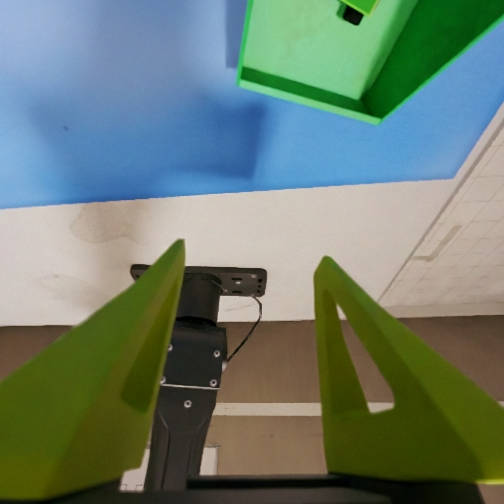

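>>> {"api": "execute_actions", "payload": {
  "actions": [
    {"rows":[[-1.08,1.64,0.865,-0.79,0,-0.93,0.15,-0.3,1.5,1.3,-1.38,0,-0.14,0.3],[-1.08,1.64,0.865,-0.79,0,-0.93,0.05,-0.3,1.5,1.3,-1.38,0,-0.14,0.3],[-1.08,1.64,0.865,-0.79,0,-0.93,-0.05,-0.3,1.5,1.3,-1.38,0,-0.14,0.3],[-1.08,1.64,0.865,-0.79,0,-0.93,-0.15,-0.3,1.5,1.3,-1.38,0,-0.14,0.3],[-1.08,1.64,0.865,-0.79,0,-0.93,-0.22,-0.3,1.5,1.3,-1.38,0,-0.14,0.3],[-1.08,1.64,0.865,-0.79,0,-0.93,-0.28,-0.3,1.5,1.3,-1.38,0,-0.14,0.3],[-1.08,1.64,0.865,-0.79,0,-0.93,-0.32,-0.3,1.5,1.3,-1.38,0,-0.14,0.3],[-1.08,1.64,0.865,-0.79,0,-0.93,-0.35,-0.3,1.5,1.3,-1.38,0,-0.14,0.3],[-1.08,1.64,0.865,-0.79,0,-0.93,-0.38,-0.3,1.5,1.3,-1.38,0,-0.14,0.3],[-1.08,1.64,0.865,-0.79,0,-0.93,-0.42,-0.3,1.5,1.3,-1.38,0,-0.14,0.3]]}
  ],
  "pictures": false
}}

Scene clock: 73.33 s of 6800.00 s.
left_arm: end_effector_position=(+0.2017, +0.1318, +0.0130) grip_measured=-0.348 end_effector_quat_wxyz=(+0.004, -0.010, +1.000, -0.010) | right_arm: end_effector_position=(+0.1989, -0.4040, +0.1451) grip_measured=+0.298 end_effector_quat_wxyz=(-0.011, +0.141, +0.990, +0.002)
Joint positions: left_arm=[-1.084  1.623  0.883 -0.81   0.006 -0.925  0.031] | right_arm=[-0.303  1.5    1.306 -1.399  0.002 -0.149  0.061]
Joint velocities: left_arm=[ 0.007  0.002 -0.007  0.007 -0.022 -0.007 -0.   ] | right_arm=[-0.002  0.007 -0.017  0.022 -0.037  0.007 -0.001]
Steps of this call (steps 1 to 15: the robot went on to your last target; steps 16 to 53: nothing new was sent; steps 54 to 68: all 15 steps of this action). Readings (joint positions):
54: left_arm=[-1.085 1.623 0.883 -0.805 0.012 -0.925] | right_arm=[-0.303 1.500 1.306 -1.399 0.002 -0.149]
55: left_arm=[-1.084 1.623 0.883 -0.810 0.007 -0.925] | right_arm=[-0.303 1.500 1.306 -1.399 0.002 -0.149]
57: left_arm=[-1.084 1.623 0.883 -0.810 0.006 -0.925] | right_arm=[-0.303 1.500 1.306 -1.399 0.002 -0.149]
61: left_arm=[-1.084 1.623 0.883 -0.810 0.006 -0.925] | right_arm=[-0.303 1.500 1.306 -1.399 0.002 -0.149]
68: the state above

Gripped (pitch ≈ +0.02 is level).

>>> {"api": "execute_actions", "payload": {
  "actions": [
    {"rows":[[-1.08,1.6,0.93,-0.91,0,-0.92,-0.42,-0.3,1.5,1.3,-1.38,0,-0.14,0.3],[-1.08,1.585,0.97,-0.99,0,-0.92,-0.42,-0.3,1.5,1.3,-1.38,0,-0.14,0.3],[-1.08,1.57,1.02,-1.06,0,-0.92,-0.42,-0.3,1.5,1.3,-1.38,0,-0.14,0.3],[-1.08,1.55,1.07,-1.12,0,-0.92,-0.42,-0.3,1.5,1.3,-1.38,0,-0.14,0.3],[-1.08,1.53,1.11,-1.18,0,-0.92,-0.42,-0.3,1.5,1.3,-1.38,0,-0.14,0.3],[-1.08,1.51,1.15,-1.24,0,-0.92,-0.42,-0.3,1.5,1.3,-1.38,0,-0.14,0.3],[-1.08,1.49,1.19,-1.29,0,-0.92,-0.42,-0.3,1.5,1.3,-1.38,0,-0.14,0.3],[-1.05,1.47,1.22,-1.33,0,-0.92,-0.42,-0.3,1.5,1.3,-1.38,0,-0.14,0.3],[-1.0,1.44,1.24,-1.37,0,-0.85,-0.42,-0.3,1.5,1.3,-1.38,0,-0.14,0.3],[-0.93,1.44,1.24,-1.37,0,-0.8,-0.42,-0.3,1.5,1.3,-1.38,0,-0.14,0.3],[-0.86,1.44,1.24,-1.37,0,-0.75,-0.42,-0.3,1.5,1.3,-1.38,0,-0.14,0.3],[-0.79,1.44,1.24,-1.37,0,-0.7,-0.42,-0.3,1.5,1.3,-1.38,0,-0.14,0.3],[-0.72,1.44,1.24,-1.37,0,-0.65,-0.42,-0.3,1.5,1.3,-1.38,0,-0.14,0.3],[-0.65,1.44,1.24,-1.37,0,-0.6,-0.42,-0.3,1.5,1.3,-1.38,0,-0.14,0.3],[-0.58,1.44,1.24,-1.37,0,-0.55,-0.42,-0.3,1.5,1.3,-1.38,0,-0.14,0.3]]}
  ],
  "pictures": false
}}

>>> {"api": "execute_actions", "payload": {
  "actions": [
    {"rows":[[-0.5,1.44,1.24,-1.37,0,-0.5,-0.42,-0.3,1.5,1.3,-1.38,0,-0.14,0.3],[-0.42,1.44,1.24,-1.37,0,-0.45,-0.42,-0.3,1.5,1.3,-1.38,0,-0.14,0.3],[-0.34,1.44,1.24,-1.37,0,-0.4,-0.42,-0.3,1.5,1.3,-1.38,0,-0.14,0.3],[-0.26,1.44,1.24,-1.37,0,-0.3,-0.42,-0.3,1.5,1.3,-1.38,0,-0.14,0.3],[-0.18,1.46,1.26,-1.37,0,-0.2,-0.42,-0.3,1.5,1.3,-1.38,0,-0.14,0.3],[-0.1,1.49,1.29,-1.37,0,-0.1,-0.42,-0.3,1.5,1.3,-1.38,0,-0.14,0.3],[-0.02,1.52,1.32,-1.37,0,0,-0.42,-0.3,1.5,1.3,-1.38,0,-0.14,0.3],[0.06,1.56,1.36,-1.37,0,0.08,-0.42,-0.3,1.5,1.3,-1.38,0,-0.14,0.3],[0.13,1.6,1.4,-1.36,0,0.08,-0.42,-0.3,1.5,1.3,-1.38,0,-0.14,0.3],[0.19,1.63,1.43,-1.35,0,0.08,-0.42,-0.3,1.5,1.3,-1.38,0,-0.14,0.3],[0.24,1.66,1.46,-1.34,0,0.08,-0.42,-0.3,1.5,1.3,-1.38,0,-0.14,0.3],[0.262,1.67,1.46,-1.33,0,0.08,-0.42,-0.3,1.5,1.3,-1.38,0,-0.14,0.3]]}
  ],
  "pictures": false
}}

>>> {"api": "execute_actions", "payload": {
  "actions": [
    {"rows":[[0.262,1.68,1.46,-1.25,0,0.08,-0.42,-0.3,1.5,1.3,-1.38,0,-0.14,0.3],[0.262,1.69,1.43,-1.18,0,0.08,-0.42,-0.3,1.5,1.3,-1.38,0,-0.14,0.3],[0.262,1.69,1.39,-1.13,0,0.08,-0.42,-0.3,1.5,1.3,-1.38,0,-0.14,0.3],[0.262,1.70,1.35,-1.08,0,0.08,-0.42,-0.3,1.5,1.3,-1.38,0,-0.14,0.3],[0.262,1.70,1.31,-1.04,0,0.08,-0.42,-0.3,1.5,1.3,-1.38,0,-0.14,0.3],[0.262,1.71,1.27,-1.0,0,0.08,-0.42,-0.3,1.5,1.3,-1.38,0,-0.14,0.3],[0.262,1.72,1.23,-0.96,0,0.08,-0.42,-0.3,1.5,1.3,-1.38,0,-0.14,0.3],[0.262,1.73,1.19,-0.93,0,0.08,-0.42,-0.3,1.5,1.3,-1.38,0,-0.14,0.3],[0.262,1.735,1.16,-0.92,0,0.08,-0.42,-0.3,1.5,1.3,-1.38,0,-0.14,0.3],[0.262,1.735,1.14,-0.92,0,0.08,-0.42,-0.3,1.5,1.3,-1.38,0,-0.14,0.3],[0.262,1.735,1.13,-0.92,0,0.08,-0.42,-0.3,1.5,1.3,-1.38,0,-0.14,0.3]]}
  ],
  "pictures": false
}}

>>> {"api": "execute_actions", "payload": {
  "actions": [
    {"rows":[[0.262,1.735,1.13,-0.92,0,0.08,-0.42,-0.3,1.5,1.3,-1.38,0,-0.14,0.3],[0.262,1.735,1.13,-0.92,0,0.08,-0.42,-0.3,1.5,1.3,-1.38,0,-0.14,0.3],[0.262,1.735,1.13,-0.92,0,0.08,-0.42,-0.3,1.5,1.3,-1.38,0,-0.14,0.3],[0.262,1.735,1.13,-0.92,0,0.08,0,-0.3,1.5,1.3,-1.38,0,-0.14,0.3],[0.262,1.735,1.13,-0.92,0,0.08,0,-0.3,1.5,1.3,-1.38,0,-0.14,0.3],[0.262,1.735,1.13,-0.92,0,0.08,0,-0.3,1.5,1.3,-1.38,0,-0.14,0.3],[0.262,1.735,1.13,-0.92,0,0.08,0,-0.3,1.5,1.3,-1.38,0,-0.14,0.3],[0.262,1.73,1.18,-1.05,0,0.07,0,-0.3,1.5,1.3,-1.38,0,-0.14,0.3],[0.262,1.72,1.22,-1.1,0,0.07,0,-0.3,1.5,1.3,-1.38,0,-0.14,0.3],[0.262,1.71,1.26,-1.17,0,0.07,0,-0.3,1.5,1.3,-1.38,0,-0.14,0.3],[0.262,1.7,1.31,-1.23,0,0.07,0,-0.3,1.5,1.3,-1.38,0,-0.14,0.3],[0.262,1.69,1.36,-1.29,0,0.07,0,-0.3,1.5,1.3,-1.38,0,-0.14,0.3],[0.262,1.68,1.41,-1.33,0,0.07,0,-0.3,1.5,1.3,-1.38,0,-0.14,0.3],[0.262,1.66,1.46,-1.38,0,0.07,0,-0.3,1.5,1.3,-1.38,0,-0.14,0.3]]}
  ],
  "pictures": false
}}

Scene clock: 81.53 s of 6800.00 s.
left_arm: end_effector_position=(+0.2651, +0.2034, +0.1442) grip_measured=-0.348 end_effector_quat_wxyz=(+0.035, -0.099, +0.994, -0.036) | right_arm: end_effector_position=(+0.1989, -0.4040, +0.1451) grip_measured=+0.298 end_effector_quat_wxyz=(-0.011, +0.141, +0.990, +0.002)
Joint positions: left_arm=[-0.707  1.435  1.24  -1.277  0.017 -0.729  0.031] | right_arm=[-0.303  1.5    1.306 -1.399  0.002 -0.149  0.061]
Joint velocities: left_arm=[ 2.103  0.125 -0.002 -0.432 -0.037  1.15  -0.001] | right_arm=[ 0.012 -0.002 -0.002 -0.022 -0.051  0.081  0.001]
Steps of this call (steps 1 to 15: the robot went on to your last target; steps 16 to 90: nothing new was sent; then 4.70 s passed at rest; steps 91 to 105: all 15 steps of this action). Readings (joint positions):
91: left_arm=[-1.084 1.623 0.887 -0.819 0.006 -0.925] | right_arm=[-0.303 1.500 1.306 -1.399 0.002 -0.149]
92: left_arm=[-1.084 1.623 0.897 -0.846 0.007 -0.925] | right_arm=[-0.303 1.500 1.306 -1.399 0.002 -0.149]
94: left_arm=[-1.084 1.616 0.949 -0.935 0.007 -0.925] | right_arm=[-0.303 1.500 1.306 -1.399 0.002 -0.149]
98: left_arm=[-1.081 1.542 1.124 -1.114 0.009 -0.925] | right_arm=[-0.303 1.500 1.306 -1.399 0.002 -0.149]
105: the state above

Scene clock: 82.03 s of 6800.00 s.
left_arm: end_effector_position=(+0.3120, +0.4713, +0.1318) grip_measured=-0.348 end_effector_quat_wxyz=(+0.005, -0.225, +0.974, +0.005) | right_arm: end_effector_position=(+0.1989, -0.4040, +0.1451) grip_measured=+0.298 end_effector_quat_wxyz=(-0.011, +0.141, +0.990, +0.002)
Joint positions: left_arm=[ 0.276  1.676  1.432 -1.315 -0.007  0.001  0.031] | right_arm=[-0.303  1.5    1.306 -1.399  0.002 -0.149  0.061]
Joint velocities: left_arm=[ 0.403  0.139 -0.007 -0.066 -0.125  0.476 -0.001] | right_arm=[-0.012 -0.017 -0.002  0.066  0.022 -0.037  0.001]
Steps of this call (steps 1 to 15: all 15 steps of this action). Readings (joint positions):
1: left_arm=[-0.633 1.438 1.240 -1.289 0.015 -0.687] | right_arm=[-0.303 1.500 1.306 -1.399 0.002 -0.149]
2: left_arm=[-0.559 1.439 1.240 -1.298 0.014 -0.643] | right_arm=[-0.303 1.500 1.306 -1.399 0.002 -0.149]
4: left_arm=[-0.410 1.440 1.240 -1.311 0.012 -0.546] | right_arm=[-0.303 1.500 1.306 -1.399 0.002 -0.149]
8: left_arm=[-0.116 1.489 1.280 -1.344 0.009 -0.260] | right_arm=[-0.303 1.500 1.306 -1.399 0.002 -0.149]
15: the state above

Scene clock: 82.53 s of 6800.00 s.
left_arm: end_effector_position=(+0.3031, +0.4634, +0.0362) grip_measured=-0.348 end_effector_quat_wxyz=(-0.019, -0.187, +0.982, -0.003) | right_arm: end_effector_position=(+0.1989, -0.4040, +0.1451) grip_measured=+0.298 end_effector_quat_wxyz=(-0.011, +0.141, +0.990, +0.002)
Joint positions: left_arm=[ 0.267  1.749  1.127 -0.987 -0.004  0.07   0.031] | right_arm=[-0.303  1.5    1.306 -1.399  0.002 -0.149  0.061]
Joint velocities: left_arm=[ 0.002  0.002  0.007  0.081 -0.081  0.081 -0.001] | right_arm=[-0.007 -0.007  0.002  0.095 -0.066 -0.095  0.001]
Steps of this call (steps 1 to 15: all 15 steps of this action). Readings (joint positions):
1: left_arm=[0.283 1.679 1.432 -1.314 -0.009 0.014] | right_arm=[-0.303 1.500 1.306 -1.399 0.002 -0.149]
2: left_arm=[0.283 1.680 1.432 -1.302 -0.009 0.025] | right_arm=[-0.303 1.500 1.306 -1.399 0.002 -0.149]
4: left_arm=[0.274 1.680 1.417 -1.241 -0.007 0.042] | right_arm=[-0.303 1.500 1.306 -1.399 0.002 -0.149]
8: left_arm=[0.267 1.688 1.290 -1.082 -0.004 0.060] | right_arm=[-0.303 1.500 1.306 -1.399 0.002 -0.149]
15: the state above

Scene clock: 83.03 s of 6800.00 s.
left_arm: end_effector_position=(+0.3212, +0.4720, +0.1065) grip_measured=-0.003 end_effector_quat_wxyz=(+0.003, -0.186, +0.983, +0.003) | right_arm: end_effector_position=(+0.1989, -0.4040, +0.1451) grip_measured=+0.298 end_effector_quat_wxyz=(-0.011, +0.141, +0.990, +0.002)
Joint positions: left_arm=[ 0.267  1.717  1.378 -1.224 -0.003  0.072  0.047] | right_arm=[-0.303  1.5    1.306 -1.399  0.002 -0.149  0.061]
Joint velocities: left_arm=[-0.002 -0.515  1.189 -0.652  0.007  0.007 -0.001] | right_arm=[-0.002  0.007 -0.002 -0.007 -0.037  0.051 -0.001]
Steps of this call (steps 1 to 15: all 15 steps of this action). Readings (joint positions):
1: left_arm=[0.267 1.749 1.127 -0.982 -0.004 0.070] | right_arm=[-0.303 1.500 1.306 -1.399 0.002 -0.149]
2: left_arm=[0.267 1.749 1.127 -0.972 -0.004 0.071] | right_arm=[-0.303 1.500 1.306 -1.399 0.002 -0.149]
4: left_arm=[0.267 1.749 1.127 -0.960 -0.004 0.072] | right_arm=[-0.303 1.500 1.306 -1.399 0.002 -0.149]
8: left_arm=[0.267 1.749 1.131 -0.959 -0.004 0.072] | right_arm=[-0.303 1.500 1.306 -1.399 0.002 -0.149]
15: the state above

>>> {"api": "execute_actions", "payload": {
  "actions": [
    {"rows":[[-0.8,1.44,1.24,-1.37,0,-0.9,0.3,-0.3,1.5,1.3,-1.38,0,-0.14,0.3]]}
  ],
  "pictures": false
}}

>>> {"api": "execute_actions", "payload": {
  "actions": [
    {"rows":[[-0.95,1.5,1.3,-1.36,0,-1.2,0.3,-0.3,1.5,1.3,-1.38,0,-0.14,0.3],[-1.05,1.56,1.36,-1.35,0,-1.2,0.3,-0.3,1.5,1.3,-1.38,0,-0.14,0.3],[-1.15,1.62,1.42,-1.34,0,-1.2,0.3,-0.3,1.5,1.3,-1.38,0,-0.14,0.3],[-1.22,1.68,1.48,-1.33,0,-1.2,0.3,-0.3,1.5,1.3,-1.38,0,-0.14,0.3],[-1.28,1.74,1.54,-1.32,0,-1.2,0.3,-0.3,1.5,1.3,-1.38,0,-0.14,0.3],[-1.31,1.8,1.6,-1.31,0,-1.2,0.3,-0.3,1.5,1.3,-1.38,0,-0.14,0.3],[-1.31,1.87,1.66,-1.3,0,-1.2,0.3,-0.3,1.5,1.3,-1.38,0,-0.14,0.3],[-1.31,1.94,1.72,-1.29,0,-1.2,0.3,-0.3,1.5,1.3,-1.38,0,-0.14,0.3],[-1.31,2.01,1.78,-1.28,0,-1.2,0.3,-0.3,1.5,1.3,-1.38,0,-0.14,0.3],[-1.31,2.08,1.84,-1.27,0,-1.2,0.3,-0.3,1.5,1.3,-1.38,0,-0.14,0.3],[-1.31,2.14,1.9,-1.26,0,-1.2,0.3,-0.3,1.5,1.3,-1.38,0,-0.14,0.3],[-1.31,2.195,1.95,-1.26,0,-1.2,0.3,-0.3,1.5,1.3,-1.38,0,-0.14,0.3]]}
  ],
  "pictures": false
}}

>>> {"api": "execute_actions", "payload": {
  "actions": [
    {"steps":12}
  ]
}}

Scene clock: 87.17 s of 6800.00 s.
left_arm: end_effector_position=(+0.2464, +0.2049, +0.1435) grip_measured=+0.297 end_effector_quat_wxyz=(+0.000, -0.135, +0.991, -0.008) | right_arm: end_effector_position=(+0.1989, -0.4040, +0.1451) grip_measured=+0.298 end_effector_quat_wxyz=(-0.011, +0.141, +0.990, +0.002)
Joint positions: left_arm=[-0.745  1.454  1.258 -1.364  0.011 -0.836  0.061] | right_arm=[-0.303  1.5    1.306 -1.399  0.002 -0.149  0.061]
Joint velocities: left_arm=[-1.57  -0.007  0.007  0.051  0.183 -0.374  0.001] | right_arm=[ 0.007 -0.012 -0.002 -0.007 -0.022  0.022 -0.001]
Steps of this call (steps 1 to 30: the robot went on to your last target; steps 31 to 90: nothing new was sent; then 0.63 s passed at rest; steps 91 to 105: all 15 steps of this action). Readings (joint positions):
91: left_arm=[0.248 1.630 1.425 -1.344 -0.012 0.004] | right_arm=[-0.303 1.500 1.306 -1.399 0.002 -0.149]
92: left_arm=[0.205 1.586 1.365 -1.323 -0.019 -0.089] | right_arm=[-0.303 1.500 1.306 -1.399 0.002 -0.149]
94: left_arm=[0.063 1.502 1.279 -1.347 -0.014 -0.284] | right_arm=[-0.303 1.500 1.306 -1.399 0.002 -0.149]
98: left_arm=[-0.241 1.454 1.258 -1.366 -0.001 -0.629] | right_arm=[-0.303 1.500 1.306 -1.399 0.002 -0.149]
105: the state above

Scene clock: 87.67 s of 6800.00 s.
left_arm: end_effector_position=(+0.2204, -0.0630, +0.0737) grip_measured=+0.297 end_effector_quat_wxyz=(+0.002, -0.014, +1.000, -0.024) | right_arm: end_effector_position=(+0.1989, -0.4040, +0.1451) grip_measured=+0.298 end_effector_quat_wxyz=(-0.011, +0.141, +0.990, +0.002)
Joint positions: left_arm=[-1.323  2.197  1.914 -1.242  0.016 -1.173  0.061] | right_arm=[-0.303  1.5    1.306 -1.399  0.002 -0.149  0.061]
Joint velocities: left_arm=[ 0.071  0.691 -0.012  0.125 -0.051 -0.125 -0.001] | right_arm=[ 0.007  0.002  0.002 -0.051  0.022 -0.037  0.   ]
Steps of this call (steps 1 to 15: all 15 steps of this action). Readings (joint positions):
1: left_arm=[-0.804 1.459 1.261 -1.365 0.009 -0.891] | right_arm=[-0.303 1.500 1.306 -1.399 0.002 -0.149]
2: left_arm=[-0.871 1.475 1.276 -1.371 0.007 -0.953] | right_arm=[-0.303 1.500 1.306 -1.399 0.002 -0.149]
4: left_arm=[-1.009 1.556 1.358 -1.376 0.006 -1.039] | right_arm=[-0.303 1.500 1.306 -1.399 0.002 -0.149]
8: left_arm=[-1.232 1.779 1.573 -1.344 0.008 -1.118] | right_arm=[-0.303 1.500 1.306 -1.399 0.002 -0.149]
15: the state above

Scene clock: 88.07 s of 6800.00 s.
left_arm: end_effector_position=(+0.2234, -0.0606, +0.0679) grip_measured=+0.297 end_effector_quat_wxyz=(-0.001, -0.027, +0.999, -0.017) | right_arm: end_effector_position=(+0.1989, -0.4040, +0.1451) grip_measured=+0.298 end_effector_quat_wxyz=(-0.011, +0.141, +0.990, +0.002)
Joint positions: left_arm=[-1.315  2.21   1.914 -1.243  0.016 -1.191  0.061] | right_arm=[-0.303  1.5    1.306 -1.399  0.002 -0.149  0.061]
Joint velocities: left_arm=[-0.017 -0.007 -0.002  0.037  0.022  0.037 -0.   ] | right_arm=[-0.007  0.012 -0.002  0.081  0.022  0.007  0.001]
Steps of this call (steps 1 to 12: the robot went on to your last target). Readings (joint positions):
1: left_arm=[-1.321 2.215 1.914 -1.241 0.016 -1.177] | right_arm=[-0.303 1.500 1.306 -1.399 0.002 -0.149]
2: left_arm=[-1.319 2.226 1.914 -1.243 0.016 -1.180] | right_arm=[-0.303 1.500 1.306 -1.399 0.002 -0.149]
4: left_arm=[-1.316 2.229 1.914 -1.243 0.016 -1.184] | right_arm=[-0.303 1.500 1.306 -1.399 0.002 -0.149]
8: left_arm=[-1.315 2.213 1.914 -1.243 0.016 -1.189] | right_arm=[-0.303 1.500 1.306 -1.399 0.002 -0.149]
12: the state above
camera_calibration (this result's frames):
cam_left_wrist: T_world_to_cam=[[0.304602, -0.951937, -0.0321382, -0.11543], [-0.780318, -0.268751, 0.564692, 0.145802], [-0.546189, -0.146928, -0.824676, 0.297241], [0, 0, 0, 1]] pos_world=[0.311281, -0.0270245, 0.159084]
cam_right_wrist: T_world_to_cam=[[-0.106227, -0.99428, 0.01105, -0.383494], [-0.63926, 0.0768011, 0.765146, 0.0556747], [-0.761618, 0.0742156, -0.643762, 0.377103], [0, 0, 0, 1]] pos_world=[0.282062, -0.413563, 0.204403]

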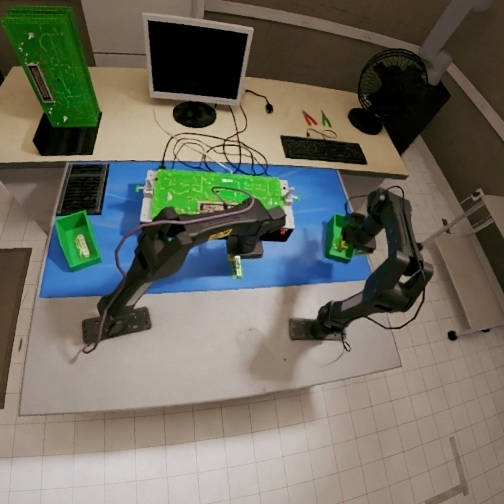

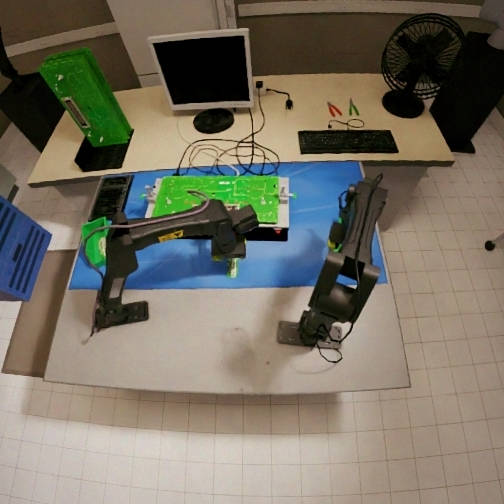

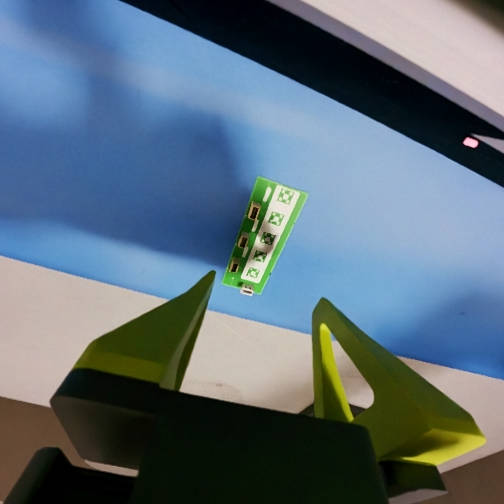

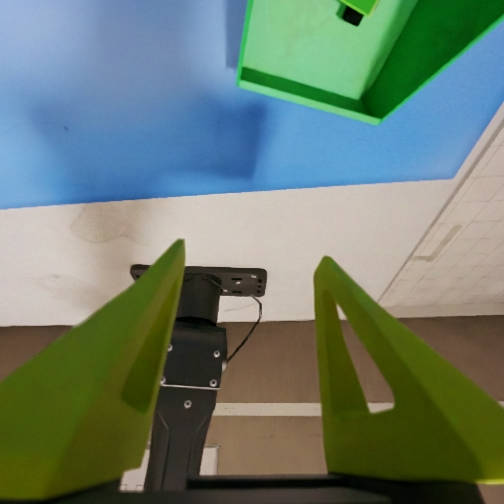

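>>> {"api": "execute_actions", "payload": {
  "actions": [
    {"rows":[[-1.335,2.2,1.9,-1.2,0,-1.16,0.3,-0.3,1.5,1.3,-1.38,0,-0.14,0.3],[-1.335,2.2,1.88,-1.17,0,-1.16,0.3,-0.3,1.5,1.3,-1.38,0,-0.14,0.3],[-1.335,2.205,1.86,-1.14,0,-1.16,0.3,-0.3,1.5,1.3,-1.38,0,-0.14,0.3],[-1.335,2.21,1.84,-1.11,0,-1.16,0.3,-0.3,1.5,1.3,-1.38,0,-0.14,0.3],[-1.335,2.215,1.82,-1.08,0,-1.16,0.3,-0.3,1.5,1.3,-1.38,0,-0.14,0.3],[-1.335,2.22,1.8,-1.06,0,-1.16,0.3,-0.3,1.5,1.3,-1.38,0,-0.14,0.3],[-1.335,2.225,1.78,-1.04,0,-1.16,0.3,-0.3,1.5,1.3,-1.38,0,-0.14,0.3],[-1.335,2.23,1.765,-1.04,0,-1.16,0.3,-0.3,1.5,1.3,-1.38,0,-0.14,0.3],[-1.335,2.23,1.75,-1.04,0,-1.16,0.3,-0.3,1.5,1.3,-1.38,0,-0.14,0.3],[-1.335,2.23,1.74,-1.04,0,-1.16,0.3,-0.3,1.5,1.3,-1.38,0,-0.14,0.3],[-1.335,2.23,1.73,-1.04,0,-1.16,0.3,-0.3,1.5,1.3,-1.38,0,-0.14,0.3]]}
  ],
  "pictures": false
}}

>>> {"api": "execute_actions", "payload": {
  "actions": [
    {"steps":8}
  ]
}}

Scene clock: 91.07 s of 6800.00 s.
left_arm: end_effector_position=(+0.2137, -0.0620, +0.0263) grip_measured=+0.297 end_effector_quat_wxyz=(+0.007, -0.003, +1.000, -0.019) | right_arm: end_effector_position=(+0.1989, -0.4040, +0.1451) grip_measured=+0.298 end_effector_quat_wxyz=(-0.011, +0.141, +0.990, +0.002)
Joint positions: left_arm=[-1.342  2.214  1.753 -1.07   0.002 -1.169  0.061] | right_arm=[-0.303  1.5    1.306 -1.399  0.002 -0.149  0.061]
Joint velocities: left_arm=[ 0.027  0.051 -0.11   0.081  0.037  0.022  0.   ] | right_arm=[-0.002  0.012 -0.002  0.081  0.022  0.007 -0.   ]
Steps of this call (steps 1 to 30: the robot went on to your last target; steps 31 to 75: nothing new was sent; steps 76 to 90: all 15 steps of this action). Readings (joint positions):
76: left_arm=[-1.316 2.210 1.914 -1.241 0.015 -1.189] | right_arm=[-0.303 1.500 1.306 -1.399 0.002 -0.149]
77: left_arm=[-1.317 2.210 1.911 -1.232 0.015 -1.185] | right_arm=[-0.303 1.500 1.306 -1.399 0.002 -0.149]
79: left_arm=[-1.323 2.210 1.894 -1.197 0.015 -1.179] | right_arm=[-0.303 1.500 1.306 -1.399 0.002 -0.149]
83: left_arm=[-1.331 2.211 1.817 -1.114 0.015 -1.172] | right_arm=[-0.303 1.500 1.306 -1.399 0.002 -0.149]
90: the state above

Scene clock: 91.33 s of 6800.00 s.
left_arm: end_effector_position=(+0.2132, -0.0622, +0.0252) grip_measured=+0.297 end_effector_quat_wxyz=(+0.006, -0.002, +1.000, -0.019) | right_arm: end_effector_position=(+0.1989, -0.4041, +0.1451) grip_measured=+0.298 end_effector_quat_wxyz=(-0.011, +0.141, +0.990, +0.002)
Joint positions: left_arm=[-1.342  2.215  1.75  -1.066  0.005 -1.169  0.061] | right_arm=[-0.303  1.5    1.306 -1.399  0.002 -0.149  0.061]
Joint velocities: left_arm=[ 0.007  0.002 -0.002  0.095  0.007 -0.11   0.   ] | right_arm=[-0.017 -0.002  0.002  0.051  0.037 -0.051 -0.   ]
Steps of this call (steps 1 to 8: the robot went on to your last target). Readings (joint positions):
1: left_arm=[-1.342 2.215 1.752 -1.069 0.001 -1.169] | right_arm=[-0.303 1.500 1.306 -1.399 0.002 -0.149]
2: left_arm=[-1.342 2.215 1.750 -1.067 0.003 -1.169] | right_arm=[-0.303 1.500 1.306 -1.399 0.002 -0.149]
4: left_arm=[-1.342 2.215 1.750 -1.067 0.005 -1.169] | right_arm=[-0.303 1.500 1.306 -1.399 0.002 -0.149]
8: the state above
camera_calibration (this result's frames):
cam_left_wrist: T_world_to_cam=[[0.257472, -0.965967, -0.0248208, -0.106207], [-0.800734, -0.227667, 0.554069, 0.168674], [-0.540864, -0.122782, -0.8321, 0.256761], [0, 0, 0, 1]] pos_world=[0.301281, -0.0326651, 0.117558]
cam_right_wrist: T_world_to_cam=[[-0.106231, -0.994279, 0.0111724, -0.383541], [-0.639525, 0.0769236, 0.764912, 0.0558706], [-0.761395, 0.0741126, -0.644038, 0.377124], [0, 0, 0, 1]] pos_world=[0.282127, -0.413594, 0.204431]

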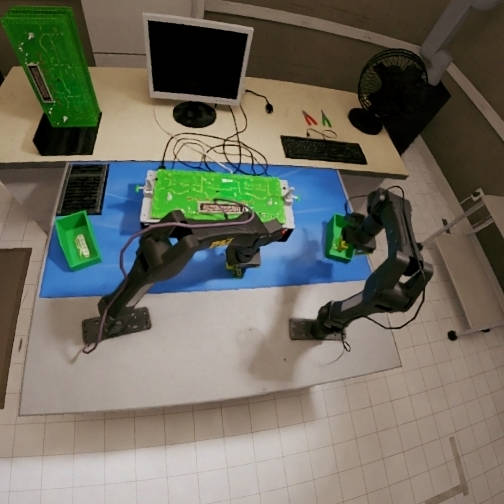

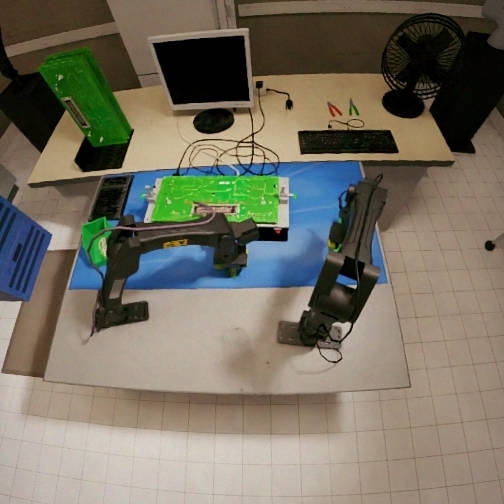

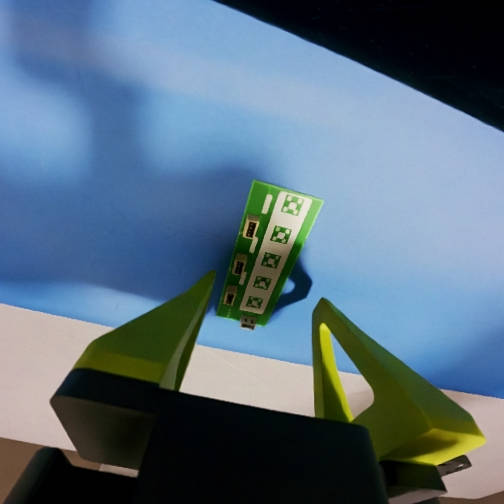

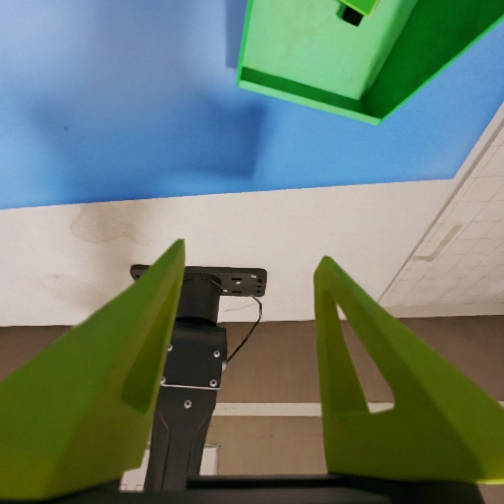

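>>> {"api": "execute_actions", "payload": {
  "actions": [
    {"rows":[[-1.372,2.2,1.74,-1.06,0,-1.2,0.3,-0.3,1.5,1.3,-1.38,0,-0.14,0.3],[-1.372,2.2,1.74,-1.06,0,-1.2,0.3,-0.3,1.5,1.3,-1.38,0,-0.14,0.3],[-1.372,2.2,1.74,-1.06,0,-1.2,0.3,-0.3,1.5,1.3,-1.38,0,-0.14,0.3],[-1.372,2.2,1.73,-1.05,0,-1.2,0.3,-0.3,1.5,1.3,-1.38,0,-0.14,0.3],[-1.372,2.2,1.72,-1.04,0,-1.2,0.3,-0.3,1.5,1.3,-1.38,0,-0.14,0.3],[-1.372,2.2,1.71,-1.03,0,-1.2,0.3,-0.3,1.5,1.3,-1.38,0,-0.14,0.3],[-1.372,2.2,1.7,-1.03,0,-1.2,0.3,-0.3,1.5,1.3,-1.38,0,-0.14,0.3],[-1.372,2.2,1.69,-1.03,0,-1.2,0.3,-0.3,1.5,1.3,-1.38,0,-0.14,0.3]]}
  ]
}}

Scene clock: 93.60 s of 6800.00 s.
left_arm: end_effector_position=(+0.1988, -0.0601, +0.0152) grip_measured=+0.297 end_effector_quat_wxyz=(+0.001, +0.000, +1.000, -0.011) | right_arm: end_effector_position=(+0.1989, -0.4041, +0.1451) grip_measured=+0.298 end_effector_quat_wxyz=(-0.011, +0.141, +0.990, +0.002)
Joint positions: left_arm=[-1.37   2.213  1.707 -1.043  0.007 -1.192  0.061] | right_arm=[-0.303  1.5    1.306 -1.399  0.002 -0.149  0.061]
Joint velocities: left_arm=[-0.007  0.012 -0.002  0.007 -0.051  0.051  0.   ] | right_arm=[-0.002  0.007 -0.002 -0.037 -0.022  0.007 -0.001]
Steps of this call (steps 1 to 15: the robot went on to your last target; steps 16 to 53: nothing new was sent; steps 54 to 68: all 15 steps of this action). Readings (joint positions):
54: left_arm=[-1.345 2.215 1.750 -1.066 0.005 -1.172] | right_arm=[-0.303 1.500 1.306 -1.399 0.002 -0.149]
55: left_arm=[-1.348 2.215 1.750 -1.066 0.005 -1.176] | right_arm=[-0.303 1.500 1.306 -1.399 0.002 -0.149]
57: left_arm=[-1.357 2.215 1.750 -1.066 0.005 -1.183] | right_arm=[-0.303 1.500 1.306 -1.399 0.002 -0.149]
61: left_arm=[-1.370 2.214 1.732 -1.047 0.007 -1.188] | right_arm=[-0.303 1.500 1.306 -1.399 0.002 -0.149]
68: the state above
camera_calibration (this result's frames):
cam_left_wrist: T_world_to_cam=[[0.252253, -0.966738, -0.0422592, -0.0995037], [-0.796313, -0.2322, 0.558542, 0.161976], [-0.549777, -0.107243, -0.828399, 0.243581], [0, 0, 0, 1]] pos_world=[0.287999, -0.0324608, 0.107107]
cam_right_wrist: T_world_to_cam=[[-0.106231, -0.994279, 0.0111724, -0.383541], [-0.639525, 0.0769236, 0.764912, 0.0558706], [-0.761395, 0.0741126, -0.644038, 0.377124], [0, 0, 0, 1]] pos_world=[0.282127, -0.413594, 0.204431]

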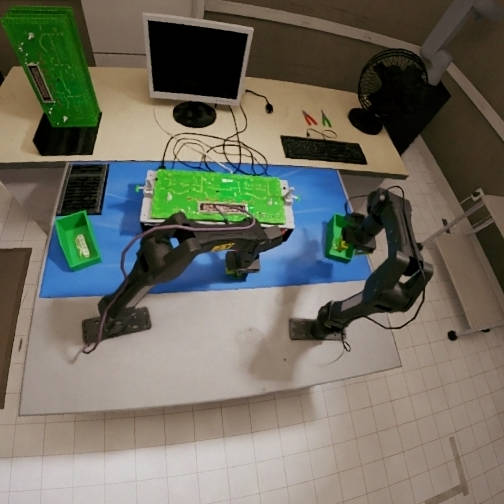

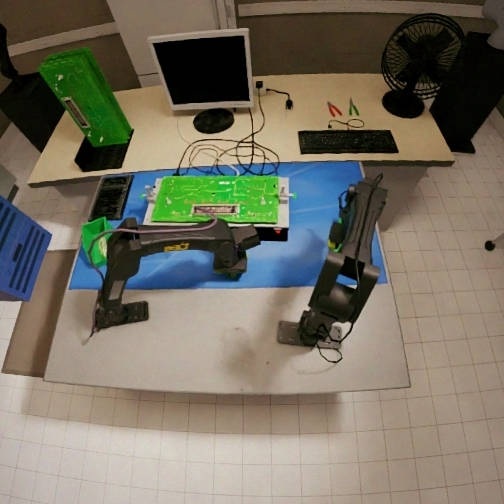

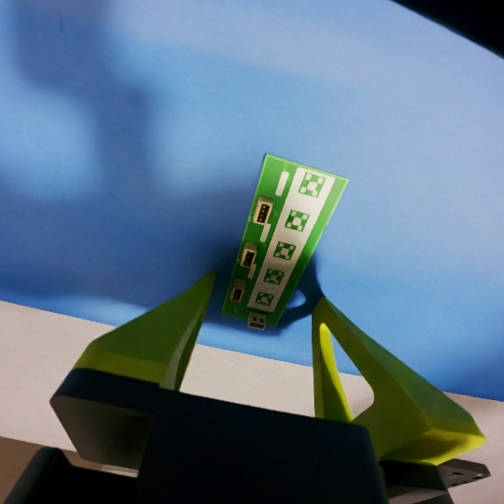

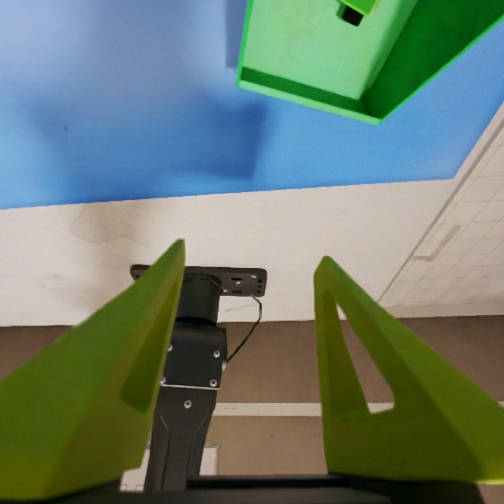

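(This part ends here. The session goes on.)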